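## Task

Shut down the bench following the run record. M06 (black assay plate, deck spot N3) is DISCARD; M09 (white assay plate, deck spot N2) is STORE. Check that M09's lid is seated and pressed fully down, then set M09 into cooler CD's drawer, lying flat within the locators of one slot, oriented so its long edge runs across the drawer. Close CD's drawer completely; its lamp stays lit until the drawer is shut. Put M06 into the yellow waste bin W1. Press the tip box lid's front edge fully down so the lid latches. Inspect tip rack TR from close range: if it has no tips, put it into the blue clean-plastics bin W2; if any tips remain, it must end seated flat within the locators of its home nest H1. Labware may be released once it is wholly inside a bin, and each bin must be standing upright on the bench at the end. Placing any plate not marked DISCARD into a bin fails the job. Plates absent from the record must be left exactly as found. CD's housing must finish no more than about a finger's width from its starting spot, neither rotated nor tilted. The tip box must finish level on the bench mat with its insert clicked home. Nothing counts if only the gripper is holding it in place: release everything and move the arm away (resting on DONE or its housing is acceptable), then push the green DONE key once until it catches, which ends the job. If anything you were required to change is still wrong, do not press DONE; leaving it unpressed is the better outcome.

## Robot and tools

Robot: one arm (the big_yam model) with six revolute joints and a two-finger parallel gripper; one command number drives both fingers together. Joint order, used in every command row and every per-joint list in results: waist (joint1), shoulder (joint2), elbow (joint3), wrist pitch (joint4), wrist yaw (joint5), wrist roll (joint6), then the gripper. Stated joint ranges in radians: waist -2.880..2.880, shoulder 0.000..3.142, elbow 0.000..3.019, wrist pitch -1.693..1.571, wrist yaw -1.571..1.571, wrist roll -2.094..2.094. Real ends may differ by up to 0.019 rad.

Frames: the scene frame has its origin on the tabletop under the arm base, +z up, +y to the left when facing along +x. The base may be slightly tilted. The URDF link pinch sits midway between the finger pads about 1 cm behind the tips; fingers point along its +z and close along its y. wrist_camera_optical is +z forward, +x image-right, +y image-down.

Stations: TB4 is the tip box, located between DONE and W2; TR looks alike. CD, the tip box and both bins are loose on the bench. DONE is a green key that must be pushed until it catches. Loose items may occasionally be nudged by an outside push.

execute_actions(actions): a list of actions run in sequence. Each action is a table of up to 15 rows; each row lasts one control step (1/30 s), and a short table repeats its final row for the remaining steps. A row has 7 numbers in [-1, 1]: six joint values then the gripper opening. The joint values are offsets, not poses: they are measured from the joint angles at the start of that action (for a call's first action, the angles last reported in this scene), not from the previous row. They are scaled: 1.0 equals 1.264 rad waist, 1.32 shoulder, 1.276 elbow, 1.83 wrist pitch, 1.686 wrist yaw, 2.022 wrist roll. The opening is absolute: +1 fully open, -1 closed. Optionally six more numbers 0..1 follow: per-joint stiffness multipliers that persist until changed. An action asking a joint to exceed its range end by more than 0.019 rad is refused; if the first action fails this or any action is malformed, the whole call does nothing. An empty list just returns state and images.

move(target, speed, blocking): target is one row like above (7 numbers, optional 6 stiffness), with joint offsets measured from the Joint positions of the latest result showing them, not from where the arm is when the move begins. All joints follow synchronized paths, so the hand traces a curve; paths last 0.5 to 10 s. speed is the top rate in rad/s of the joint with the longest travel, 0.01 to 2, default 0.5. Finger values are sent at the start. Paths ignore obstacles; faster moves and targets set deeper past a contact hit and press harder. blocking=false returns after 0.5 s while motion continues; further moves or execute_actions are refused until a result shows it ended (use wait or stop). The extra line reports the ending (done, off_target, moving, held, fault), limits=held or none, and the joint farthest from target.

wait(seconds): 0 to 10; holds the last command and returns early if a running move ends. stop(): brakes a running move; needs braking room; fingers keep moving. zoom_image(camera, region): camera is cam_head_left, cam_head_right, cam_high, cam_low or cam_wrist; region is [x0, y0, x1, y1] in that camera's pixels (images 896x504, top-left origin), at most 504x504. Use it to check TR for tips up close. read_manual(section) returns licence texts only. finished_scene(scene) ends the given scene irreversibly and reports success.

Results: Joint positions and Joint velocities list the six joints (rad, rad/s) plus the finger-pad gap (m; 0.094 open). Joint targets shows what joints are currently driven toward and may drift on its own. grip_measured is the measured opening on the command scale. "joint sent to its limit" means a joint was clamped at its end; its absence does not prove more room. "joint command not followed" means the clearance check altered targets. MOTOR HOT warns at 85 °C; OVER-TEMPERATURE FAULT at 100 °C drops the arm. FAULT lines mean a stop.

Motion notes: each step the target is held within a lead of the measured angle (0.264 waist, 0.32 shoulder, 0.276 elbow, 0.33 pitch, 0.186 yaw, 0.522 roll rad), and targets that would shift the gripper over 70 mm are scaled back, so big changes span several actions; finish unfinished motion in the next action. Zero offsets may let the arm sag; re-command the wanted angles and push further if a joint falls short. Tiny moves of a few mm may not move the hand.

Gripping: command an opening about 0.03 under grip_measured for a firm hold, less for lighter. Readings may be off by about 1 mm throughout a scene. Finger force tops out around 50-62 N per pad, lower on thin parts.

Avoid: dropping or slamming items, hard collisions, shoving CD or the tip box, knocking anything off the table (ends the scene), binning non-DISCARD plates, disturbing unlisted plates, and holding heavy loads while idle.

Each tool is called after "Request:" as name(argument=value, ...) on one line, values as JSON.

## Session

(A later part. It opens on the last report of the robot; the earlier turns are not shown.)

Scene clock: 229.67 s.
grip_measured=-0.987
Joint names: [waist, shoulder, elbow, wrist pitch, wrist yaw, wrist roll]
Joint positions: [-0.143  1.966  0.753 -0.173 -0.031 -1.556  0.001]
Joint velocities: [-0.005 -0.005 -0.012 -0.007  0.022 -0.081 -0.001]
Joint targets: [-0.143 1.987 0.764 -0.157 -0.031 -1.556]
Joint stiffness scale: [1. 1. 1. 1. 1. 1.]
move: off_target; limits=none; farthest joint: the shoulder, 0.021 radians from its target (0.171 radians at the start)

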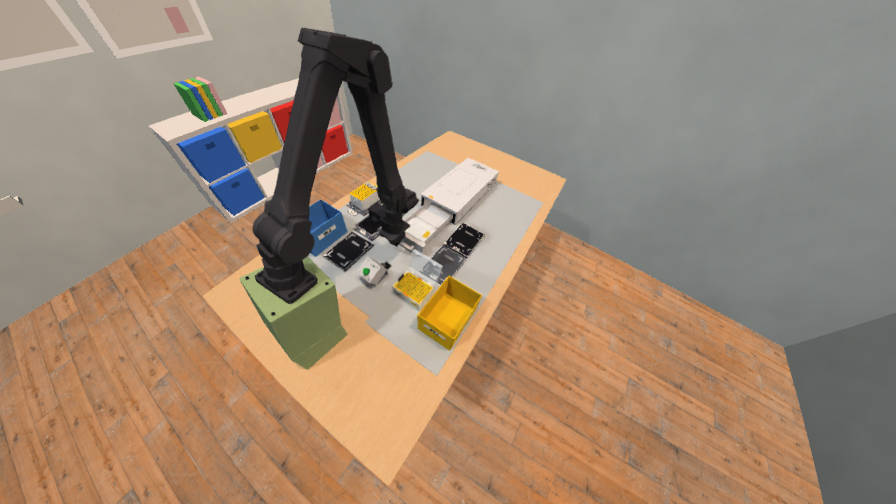

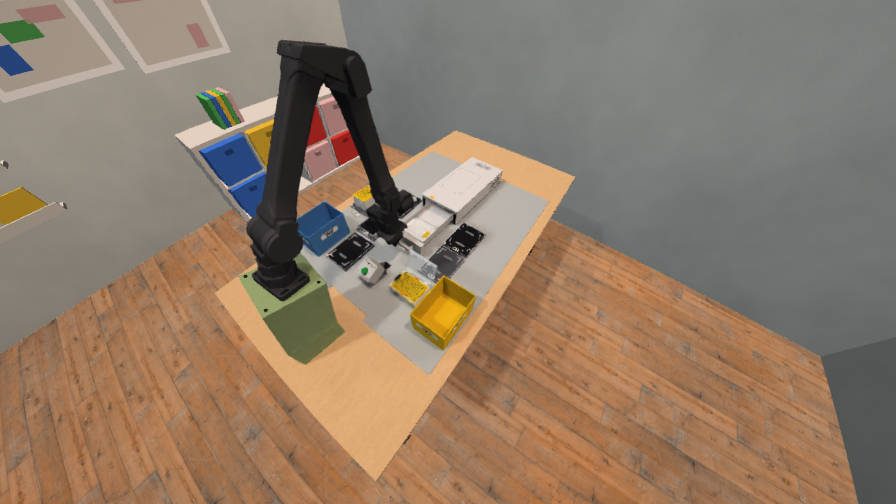

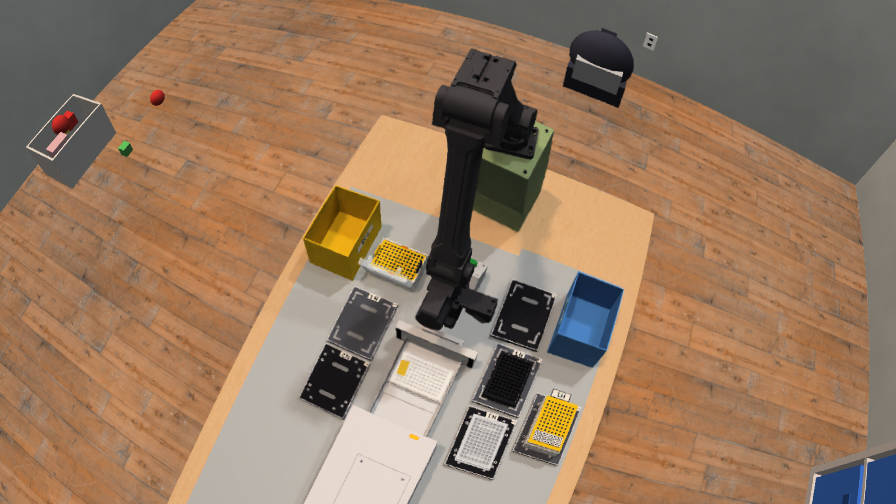

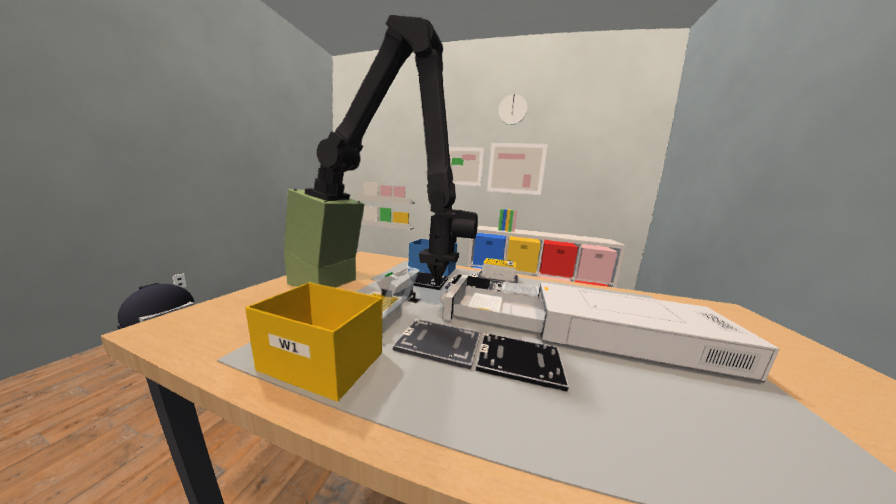

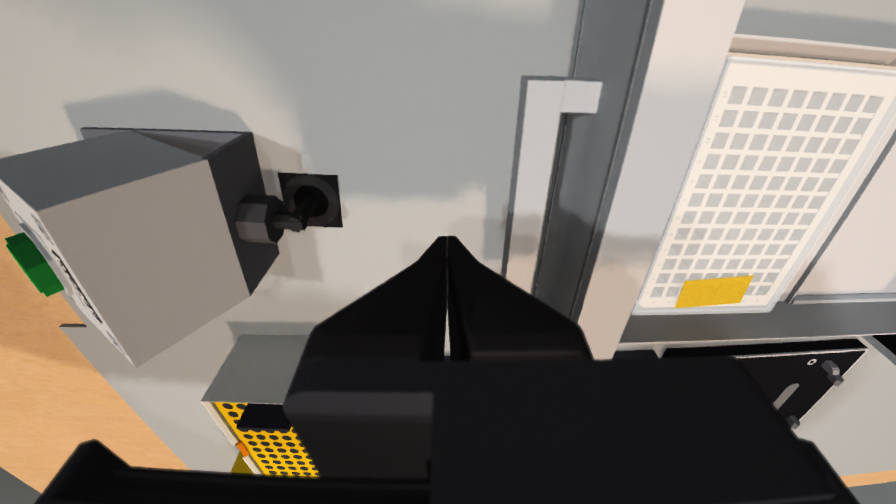

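Request:
move(target=[0,0.079,0.03,0.047,0,0,-1], speed=0.15)

Request:
move(target=[0,0.08,0.29,-0.155,0,0,-1], speed=0.1)

Scene clock: 236.10 s.
grip_measured=-0.987
Joint names: [waist, shoulder, elbow, wrist pitch, wrist yaw, wrist roll]
Joint positions: [-0.143  2.048  0.78  -0.105 -0.031 -1.556  0.001]
Joint velocities: [-0.015  0.005 -0.012  0.002  0.037 -0.007 -0.001]
Joint targets: [-0.143 2.071 0.791 -0.087 -0.031 -1.556]
Joint stiffness scale: [1. 1. 1. 1. 1. 1.]
move: off_target; limits=none; farthest joint: the shoulder, 0.022 radians from its target (0.104 radians at the start)

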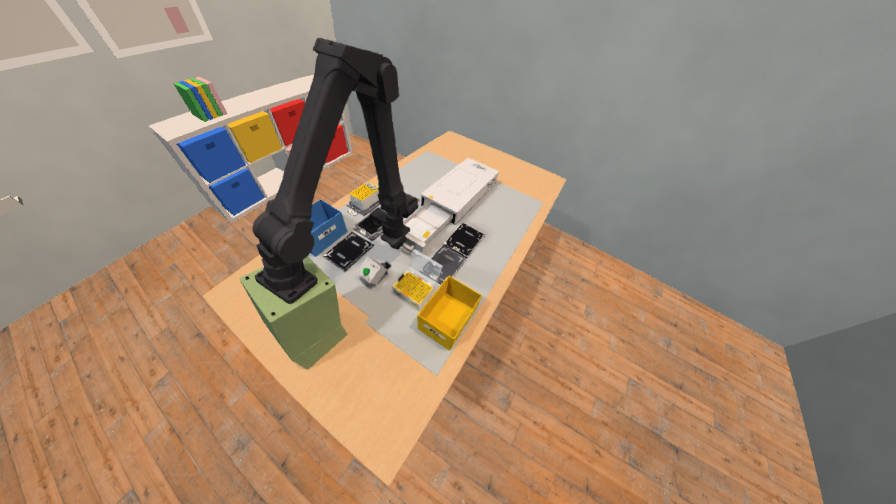

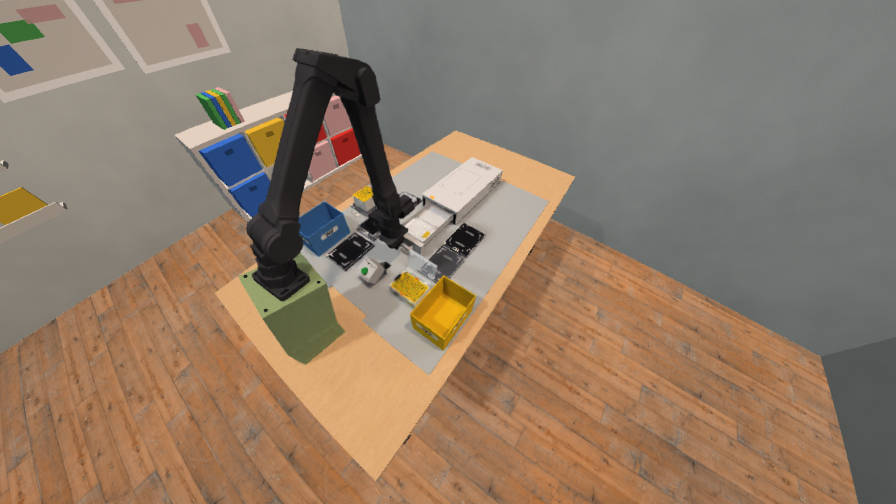

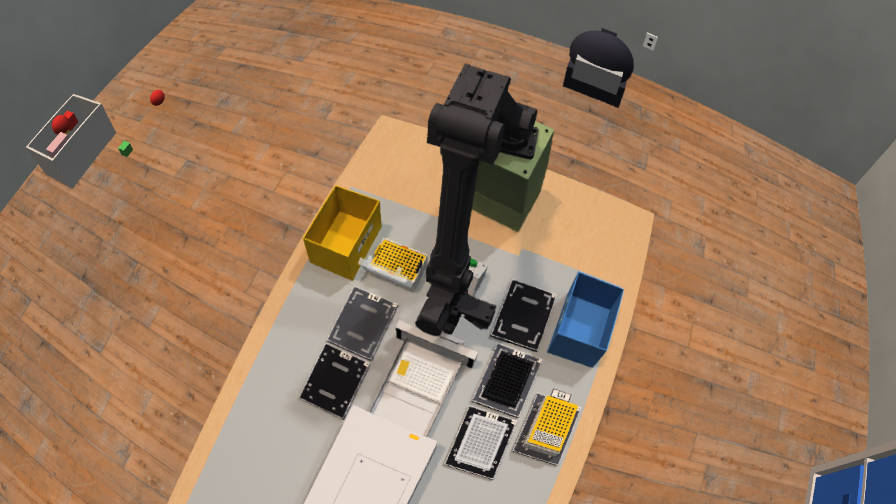

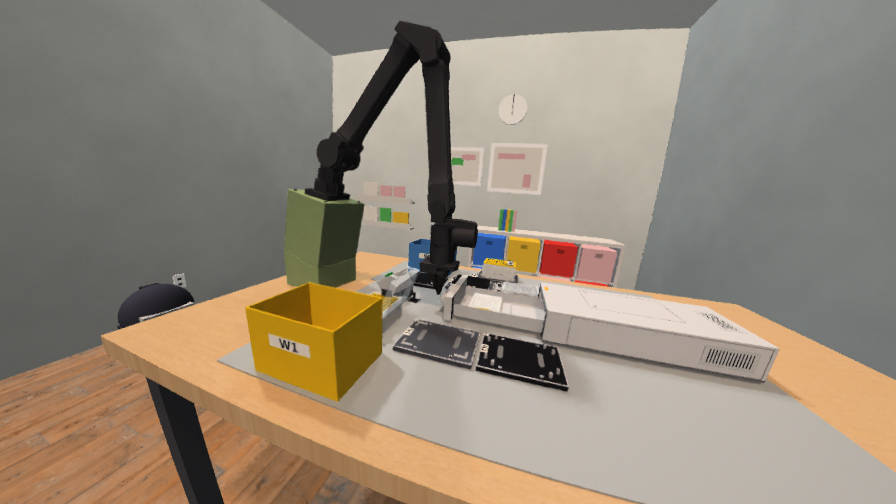

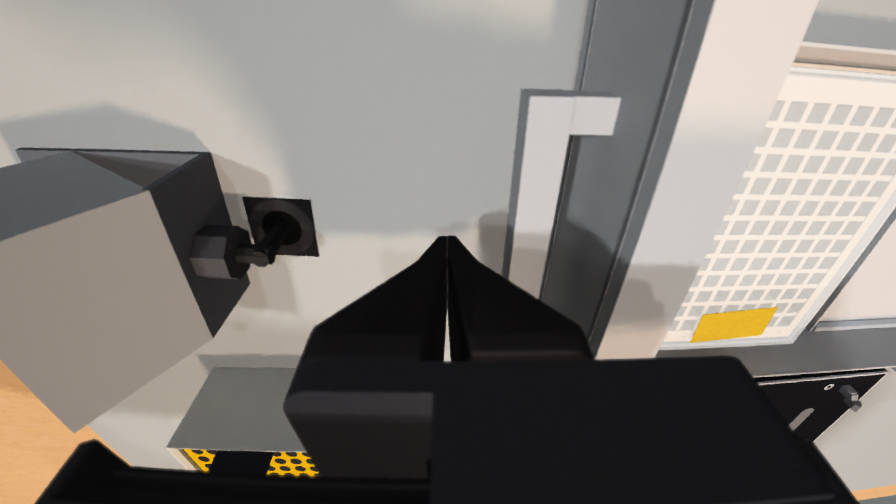

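Scene clock: 240.13 s.
grip_measured=-0.988
Joint names: [waist, shoulder, elbow, wrist pitch, wrist yaw, wrist roll]
Joint positions: [-0.143  2.127  1.116 -0.383 -0.031 -1.556  0.001]
Joint velocities: [ 0.005 -0.015  0.007 -0.007 -0.037 -0.066 -0.001]
Joint targets: [-0.143 2.153 1.150 -0.388 -0.031 -1.556]
Joint stiffness scale: [1. 1. 1. 1. 1. 1.]
move: off_target; limits=none; farthest joint: the elbow, 0.034 radians from its target (0.370 radians at the start)

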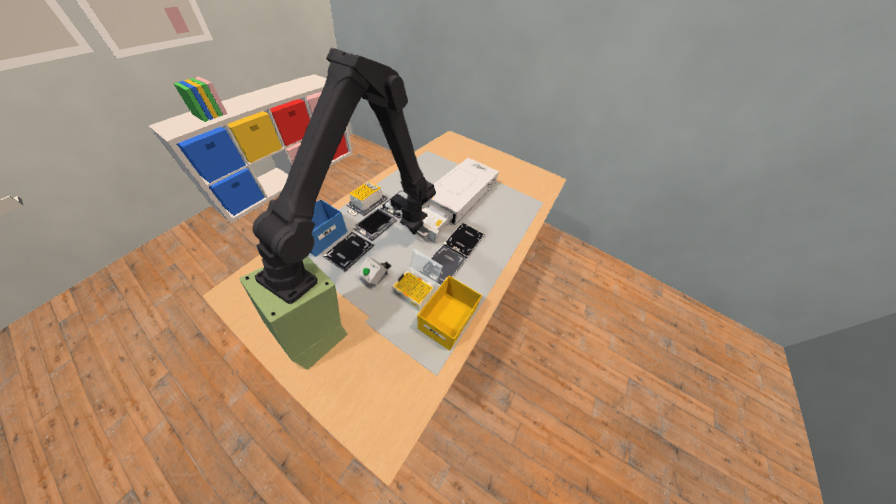

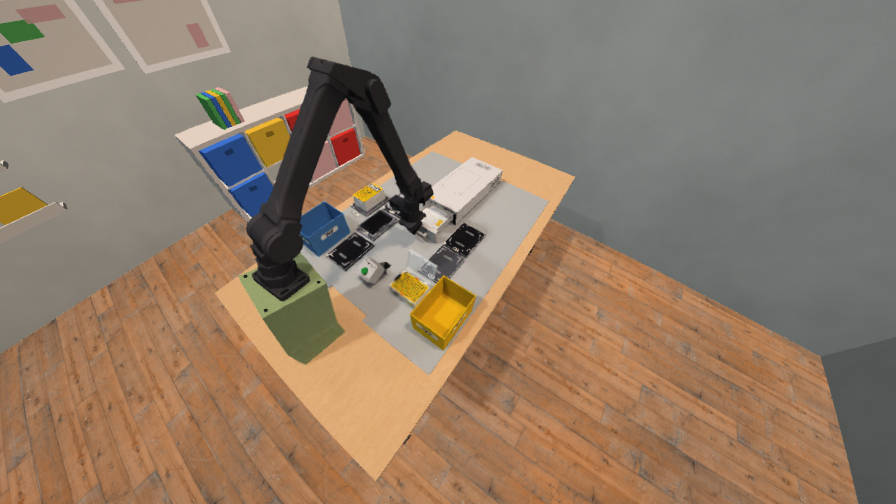

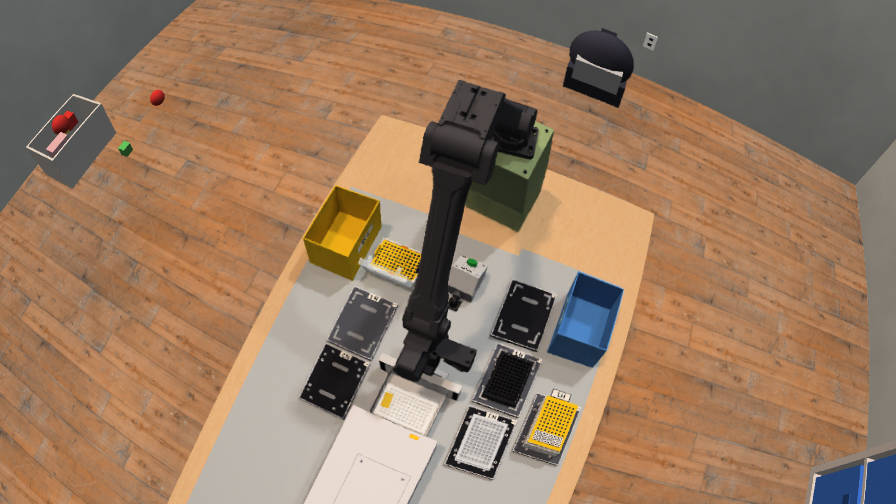

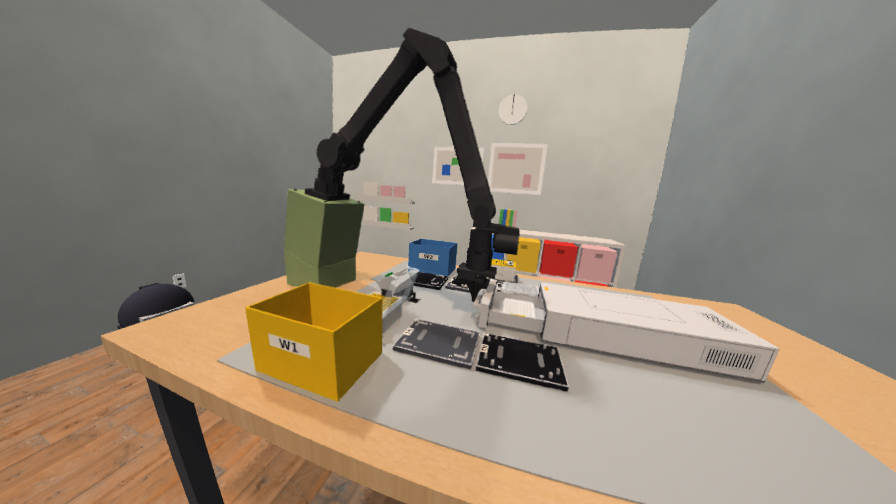

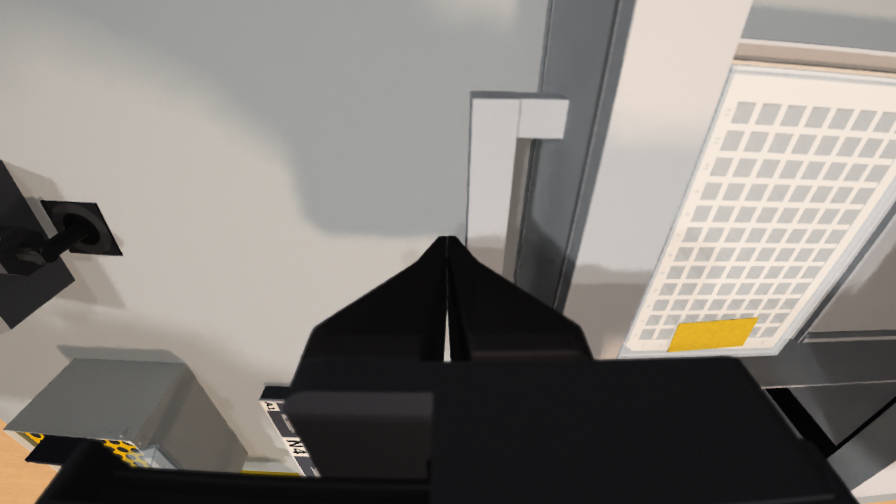

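Continue to slightly short of the final pose (2.265, 1.50, -.61).

Request:
move(target=[0,0.127,0.33,-0.13,0,0,-1], speed=0.1)

Scene clock: 246.47 s.
grip_measured=-0.988
Joint names: [waist, shoulder, elbow, wrist pitch, wrist yaw, wrist roll]
Joint positions: [-0.143  2.263  1.496 -0.616 -0.031 -1.556  0.001]
Joint velocities: [-0.005 -0.005 -0.007 -0.007 -0.007  0.022  0.   ]
Joint targets: [-0.143 2.295 1.537 -0.621 -0.031 -1.556]
Joint stiffness scale: [1. 1. 1. 1. 1. 1.]
move: off_target; limits=none; farthest joint: the elbow, 0.041 radians from its target (0.421 radians at the start)

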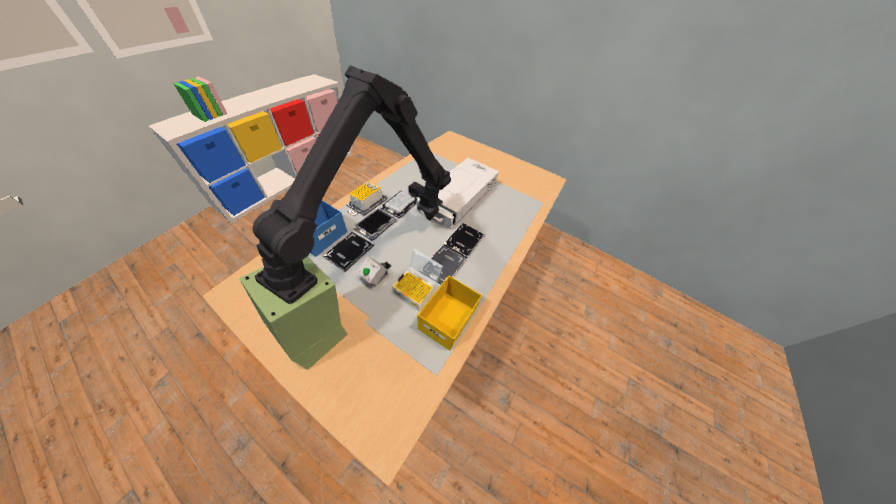

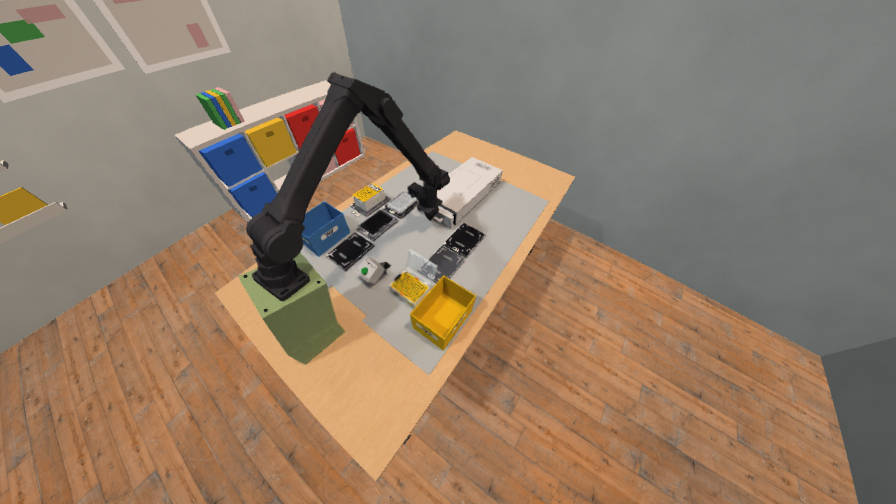

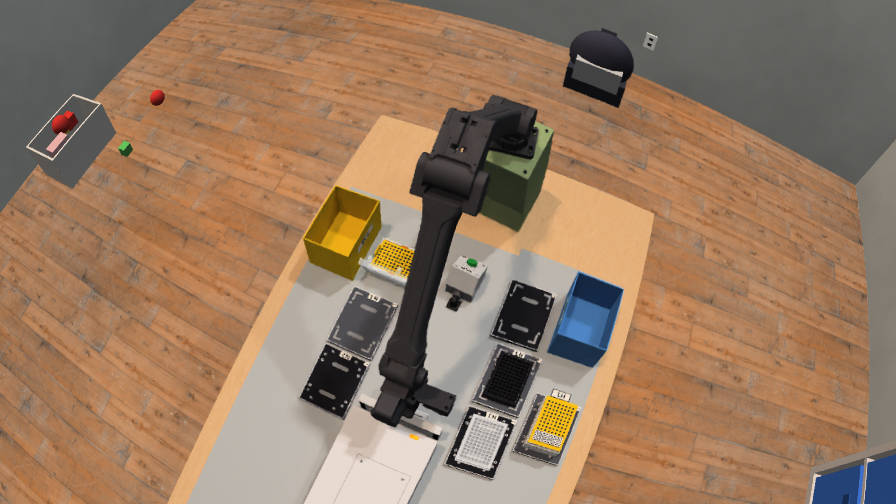

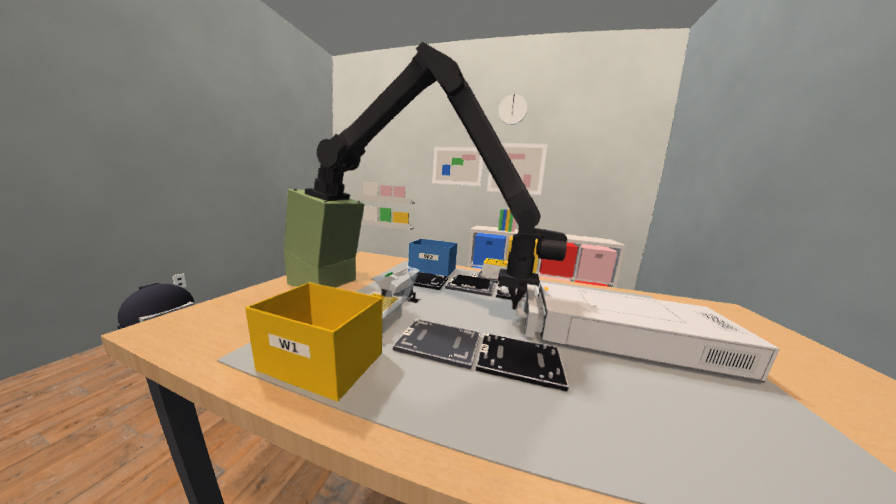

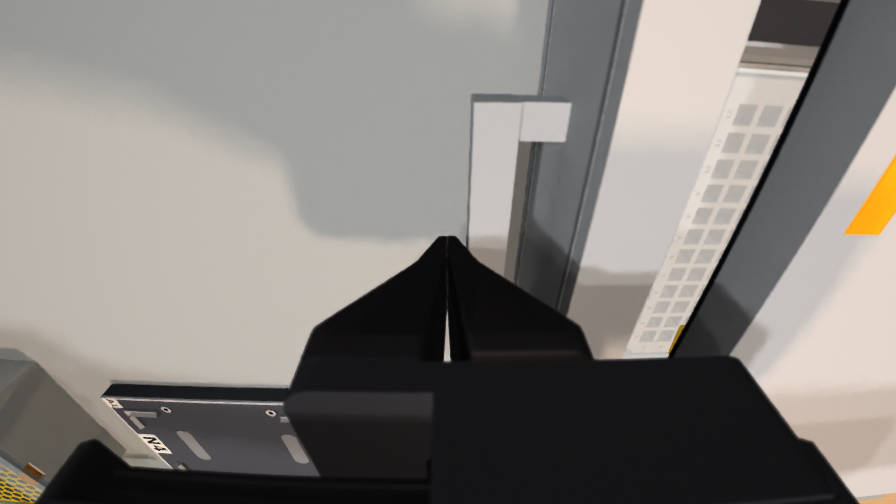

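Request:
move(target=[0,0.047,0.08,-0.02,0,0,-1], speed=0.05)

Scene clock: 250.90 s.
grip_measured=-0.988
Joint names: [waist, shoulder, elbow, wrist pitch, wrist yaw, wrist roll]
Joint positions: [-0.143  2.291  1.561 -0.648 -0.031 -1.556  0.001]
Joint velocities: [-0.015 -0.015 -0.007 -0.007 -0.037 -0.066 -0.001]
Joint targets: [-0.143 2.325 1.598 -0.652 -0.031 -1.556]
Joint stiffness scale: [1. 1. 1. 1. 1. 1.]
move: off_target; limits=none; farthest joint: the elbow, 0.037 radians from its target (0.102 radians at the start)

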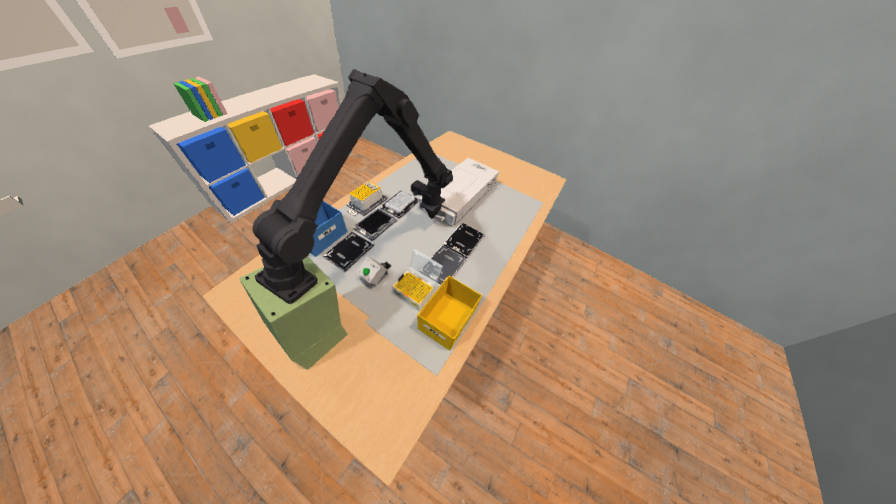

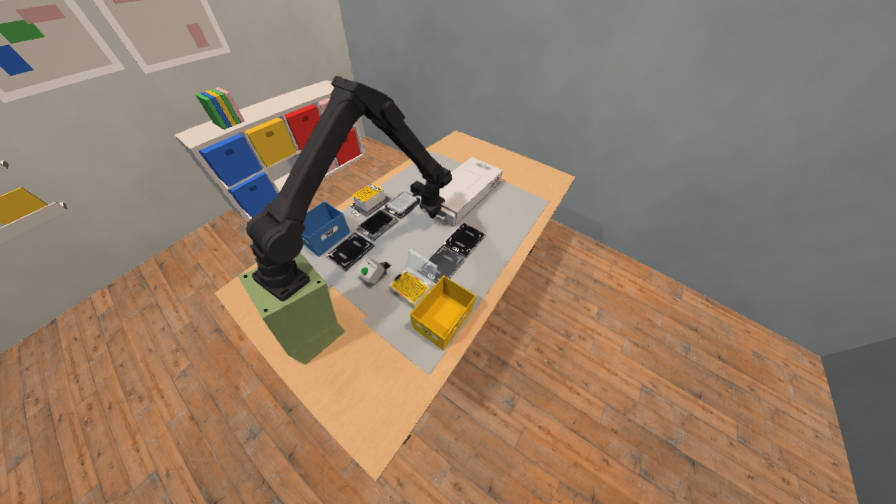

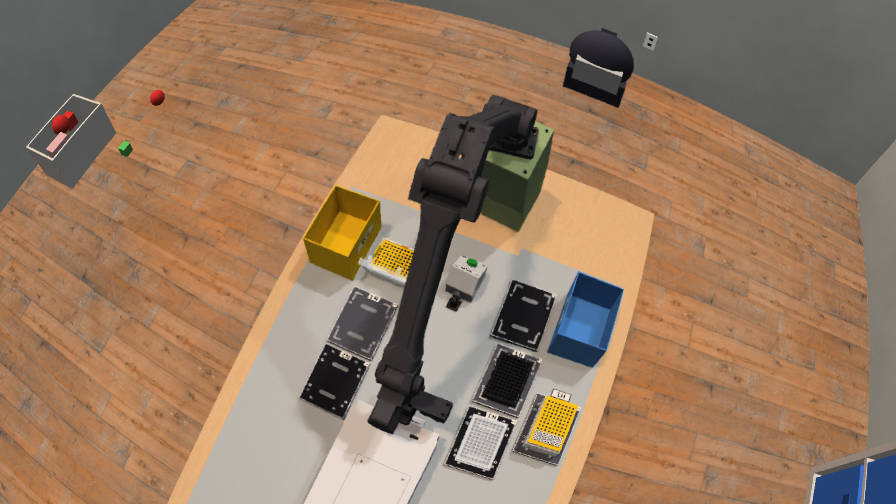

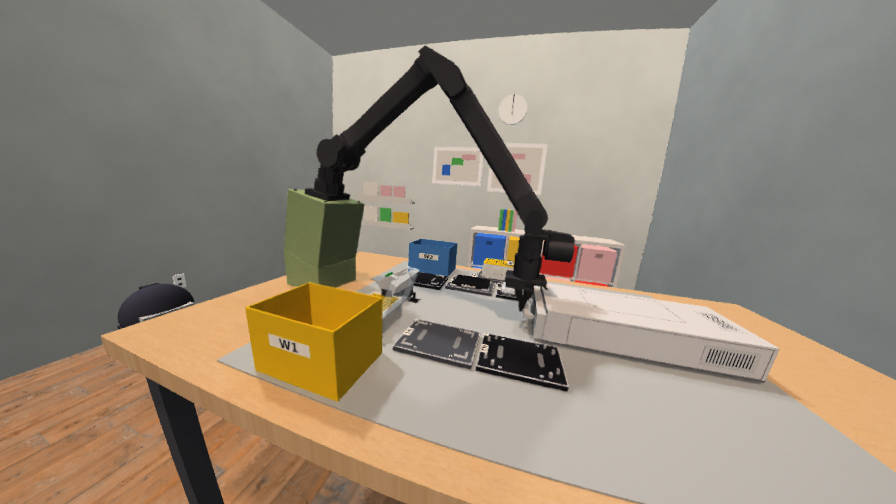

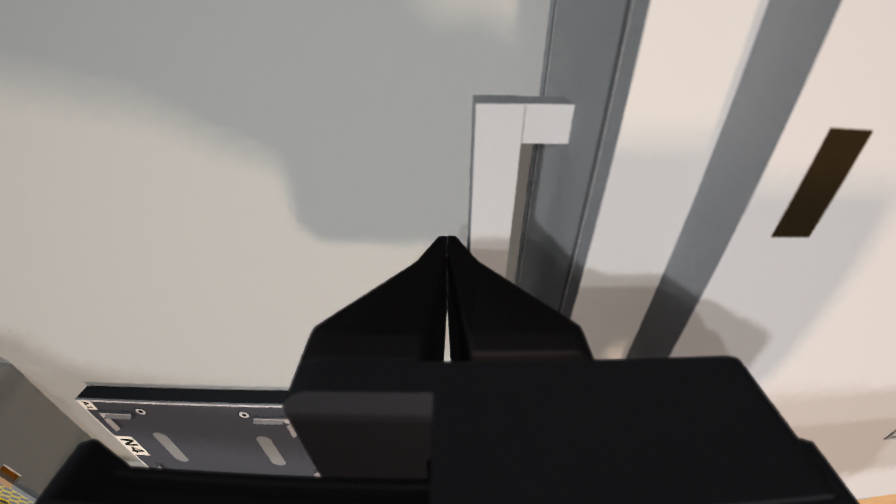

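Request:
move(target=[0.331,-0.203,-0.364,0.114,0.052,0.963,1], speed=0.6)

Scene clock: 259.13 s.
grip_measured=+1.000
Joint names: [waist, shoulder, elbow, wrist pitch, wrist yaw, wrist roll]
Joint positions: [ 0.271  2.032  1.103 -0.457  0.054  0.376  0.094]
Joint velocities: [-0.015 -0.015  0.002 -0.017 -0.051  0.051  0.   ]
Joint targets: [0.276 2.023 1.097 -0.440 0.057 0.391]
Joint stiffness scale: [1. 1. 1. 1. 1. 1.]
move: done; limits=none; farthest joint: the wrist pitch, 0.018 radians from its target (0.209 radians at the start)

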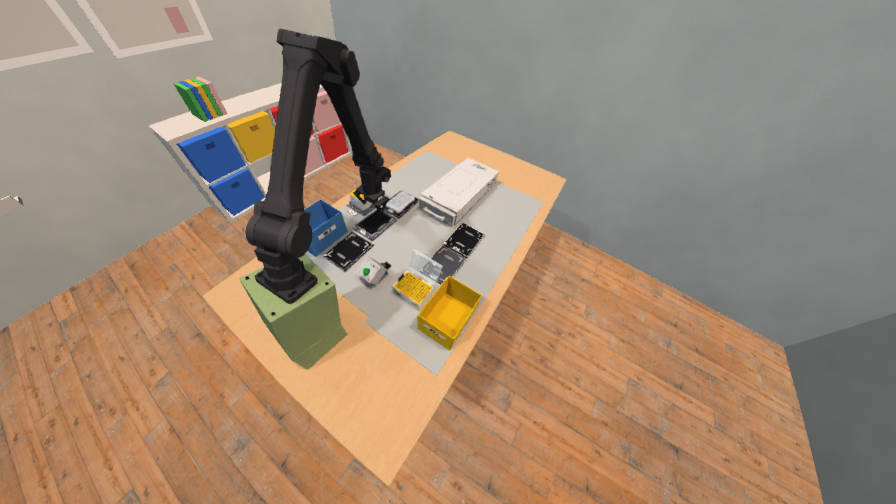

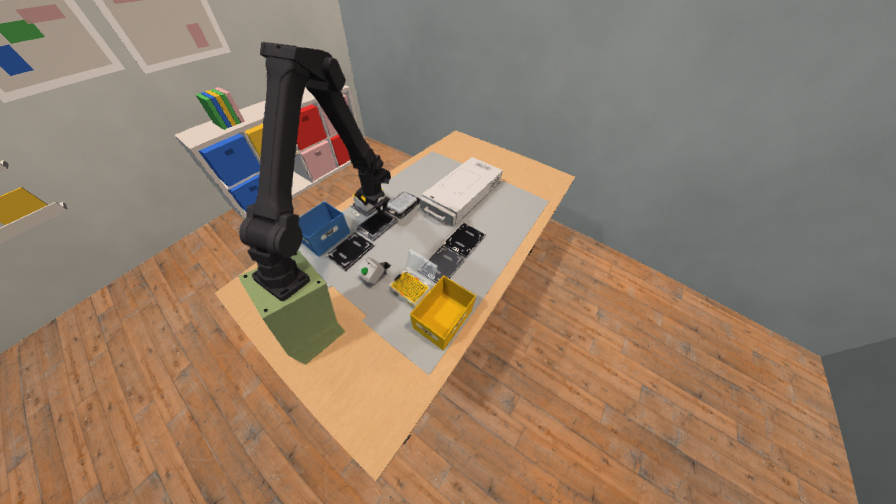

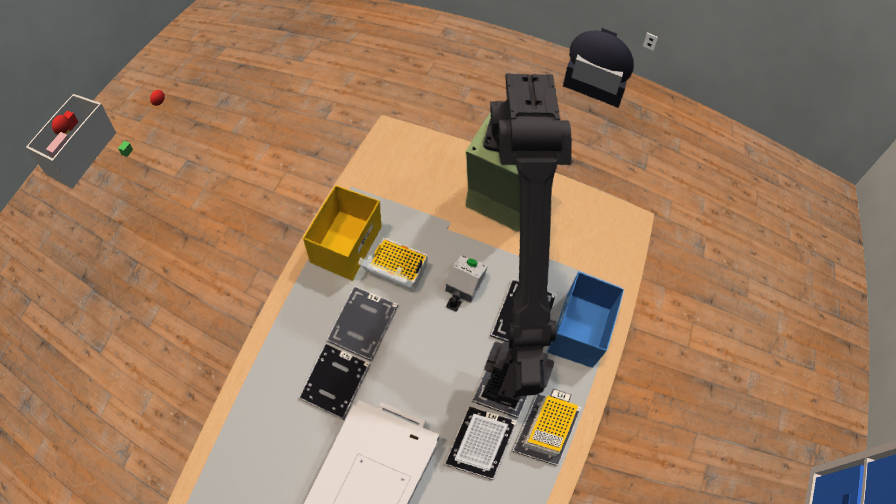

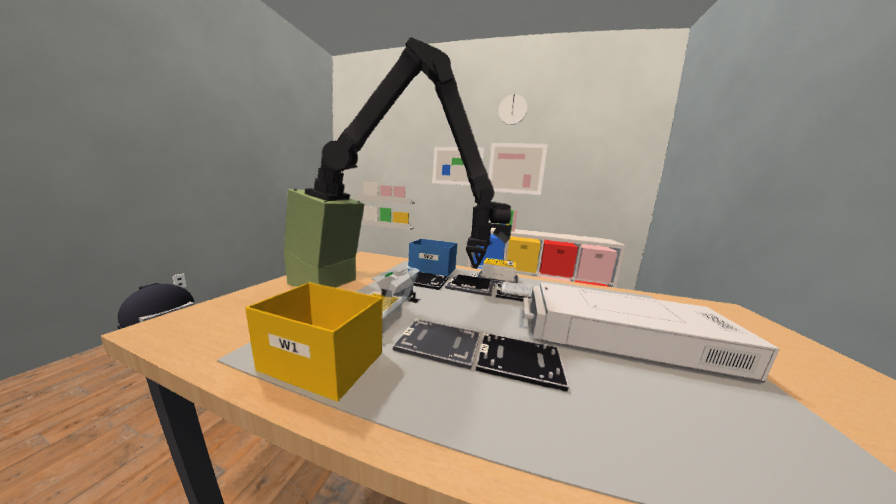

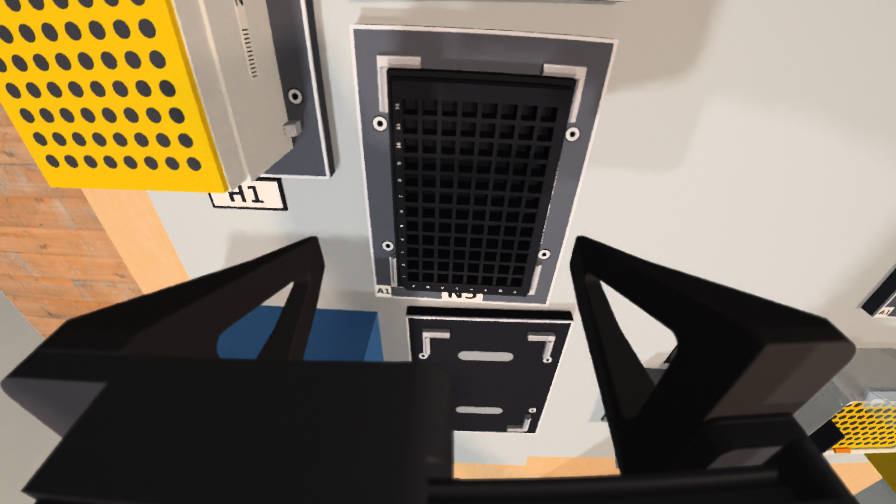

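Request:
move(target=[-0.03,0.088,0.037,0.051,0,0.02,1], speed=0.15)

Scene clock: 263.37 s.
grip_measured=+1.000
Joint names: [waist, shoulder, elbow, wrist pitch, wrist yaw, wrist roll]
Joint positions: [ 0.244  2.122  1.128 -0.381  0.054  0.402  0.094]
Joint velocities: [-0.005 -0.015  0.002  0.012 -0.007  0.051  0.   ]
Joint targets: [0.233 2.148 1.150 -0.363 0.054 0.417]
Joint stiffness scale: [1. 1. 1. 1. 1. 1.]
move: off_target; limits=none; farthest joint: the shoulder, 0.027 radians from its target (0.116 radians at the start)

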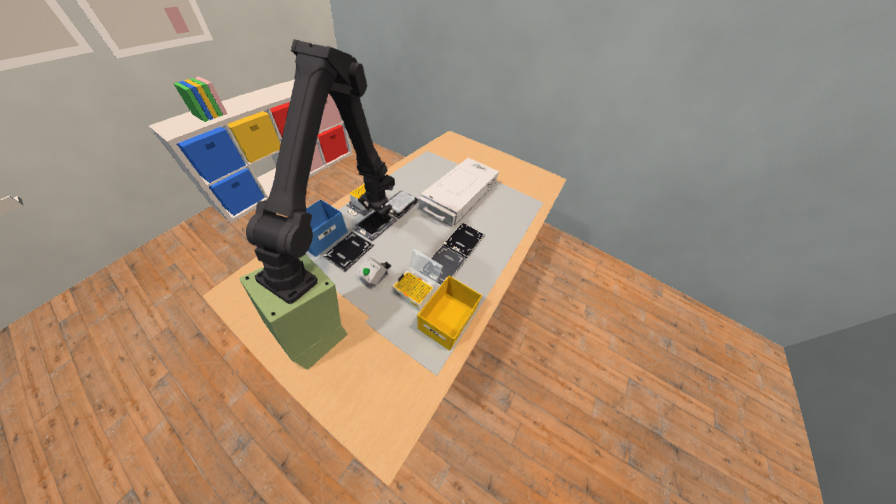

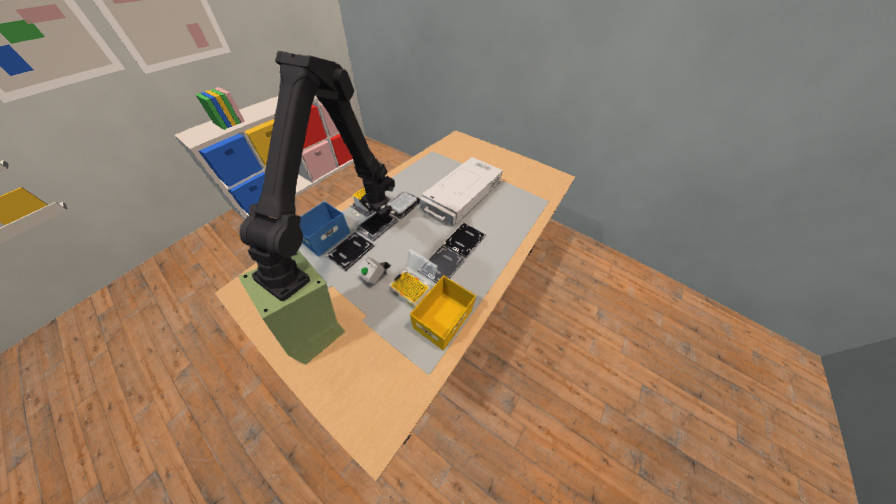

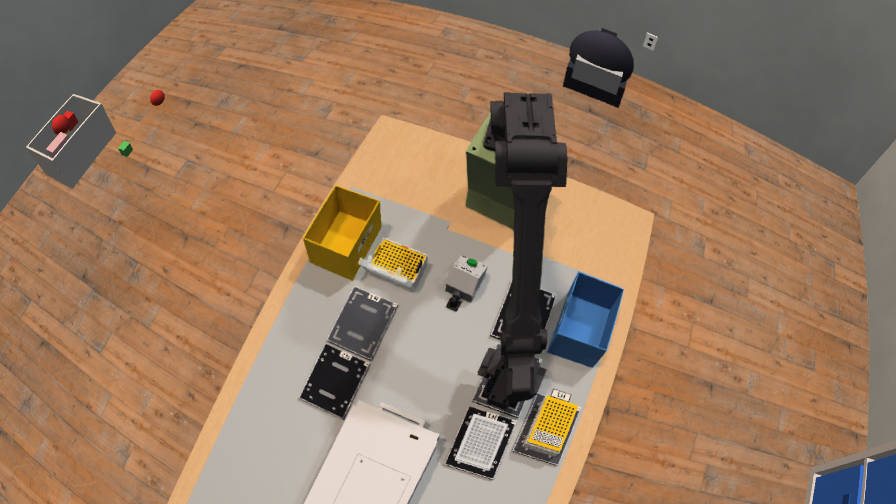

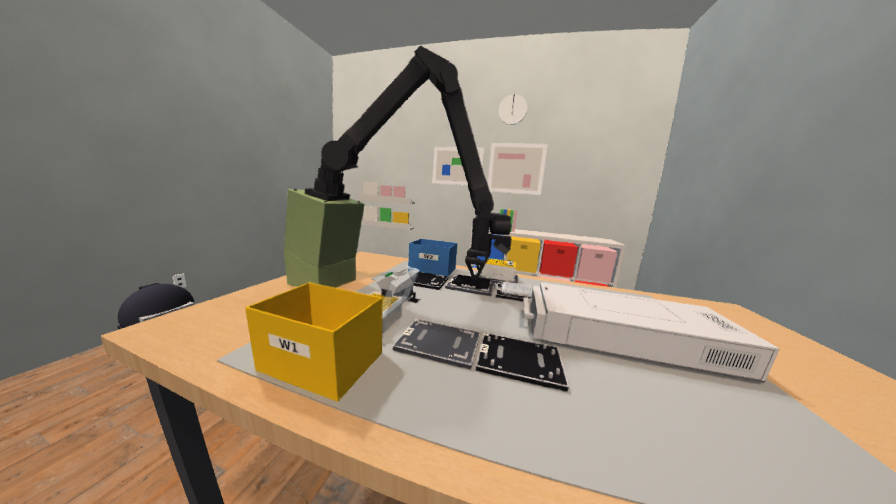

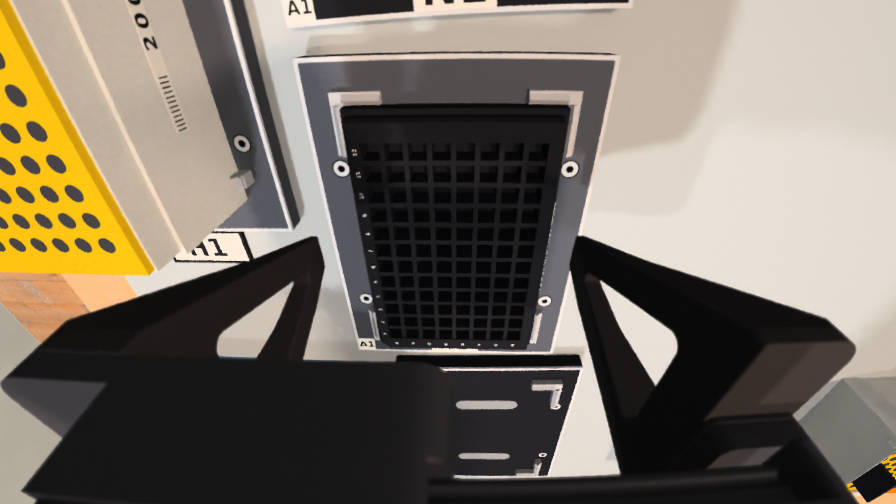

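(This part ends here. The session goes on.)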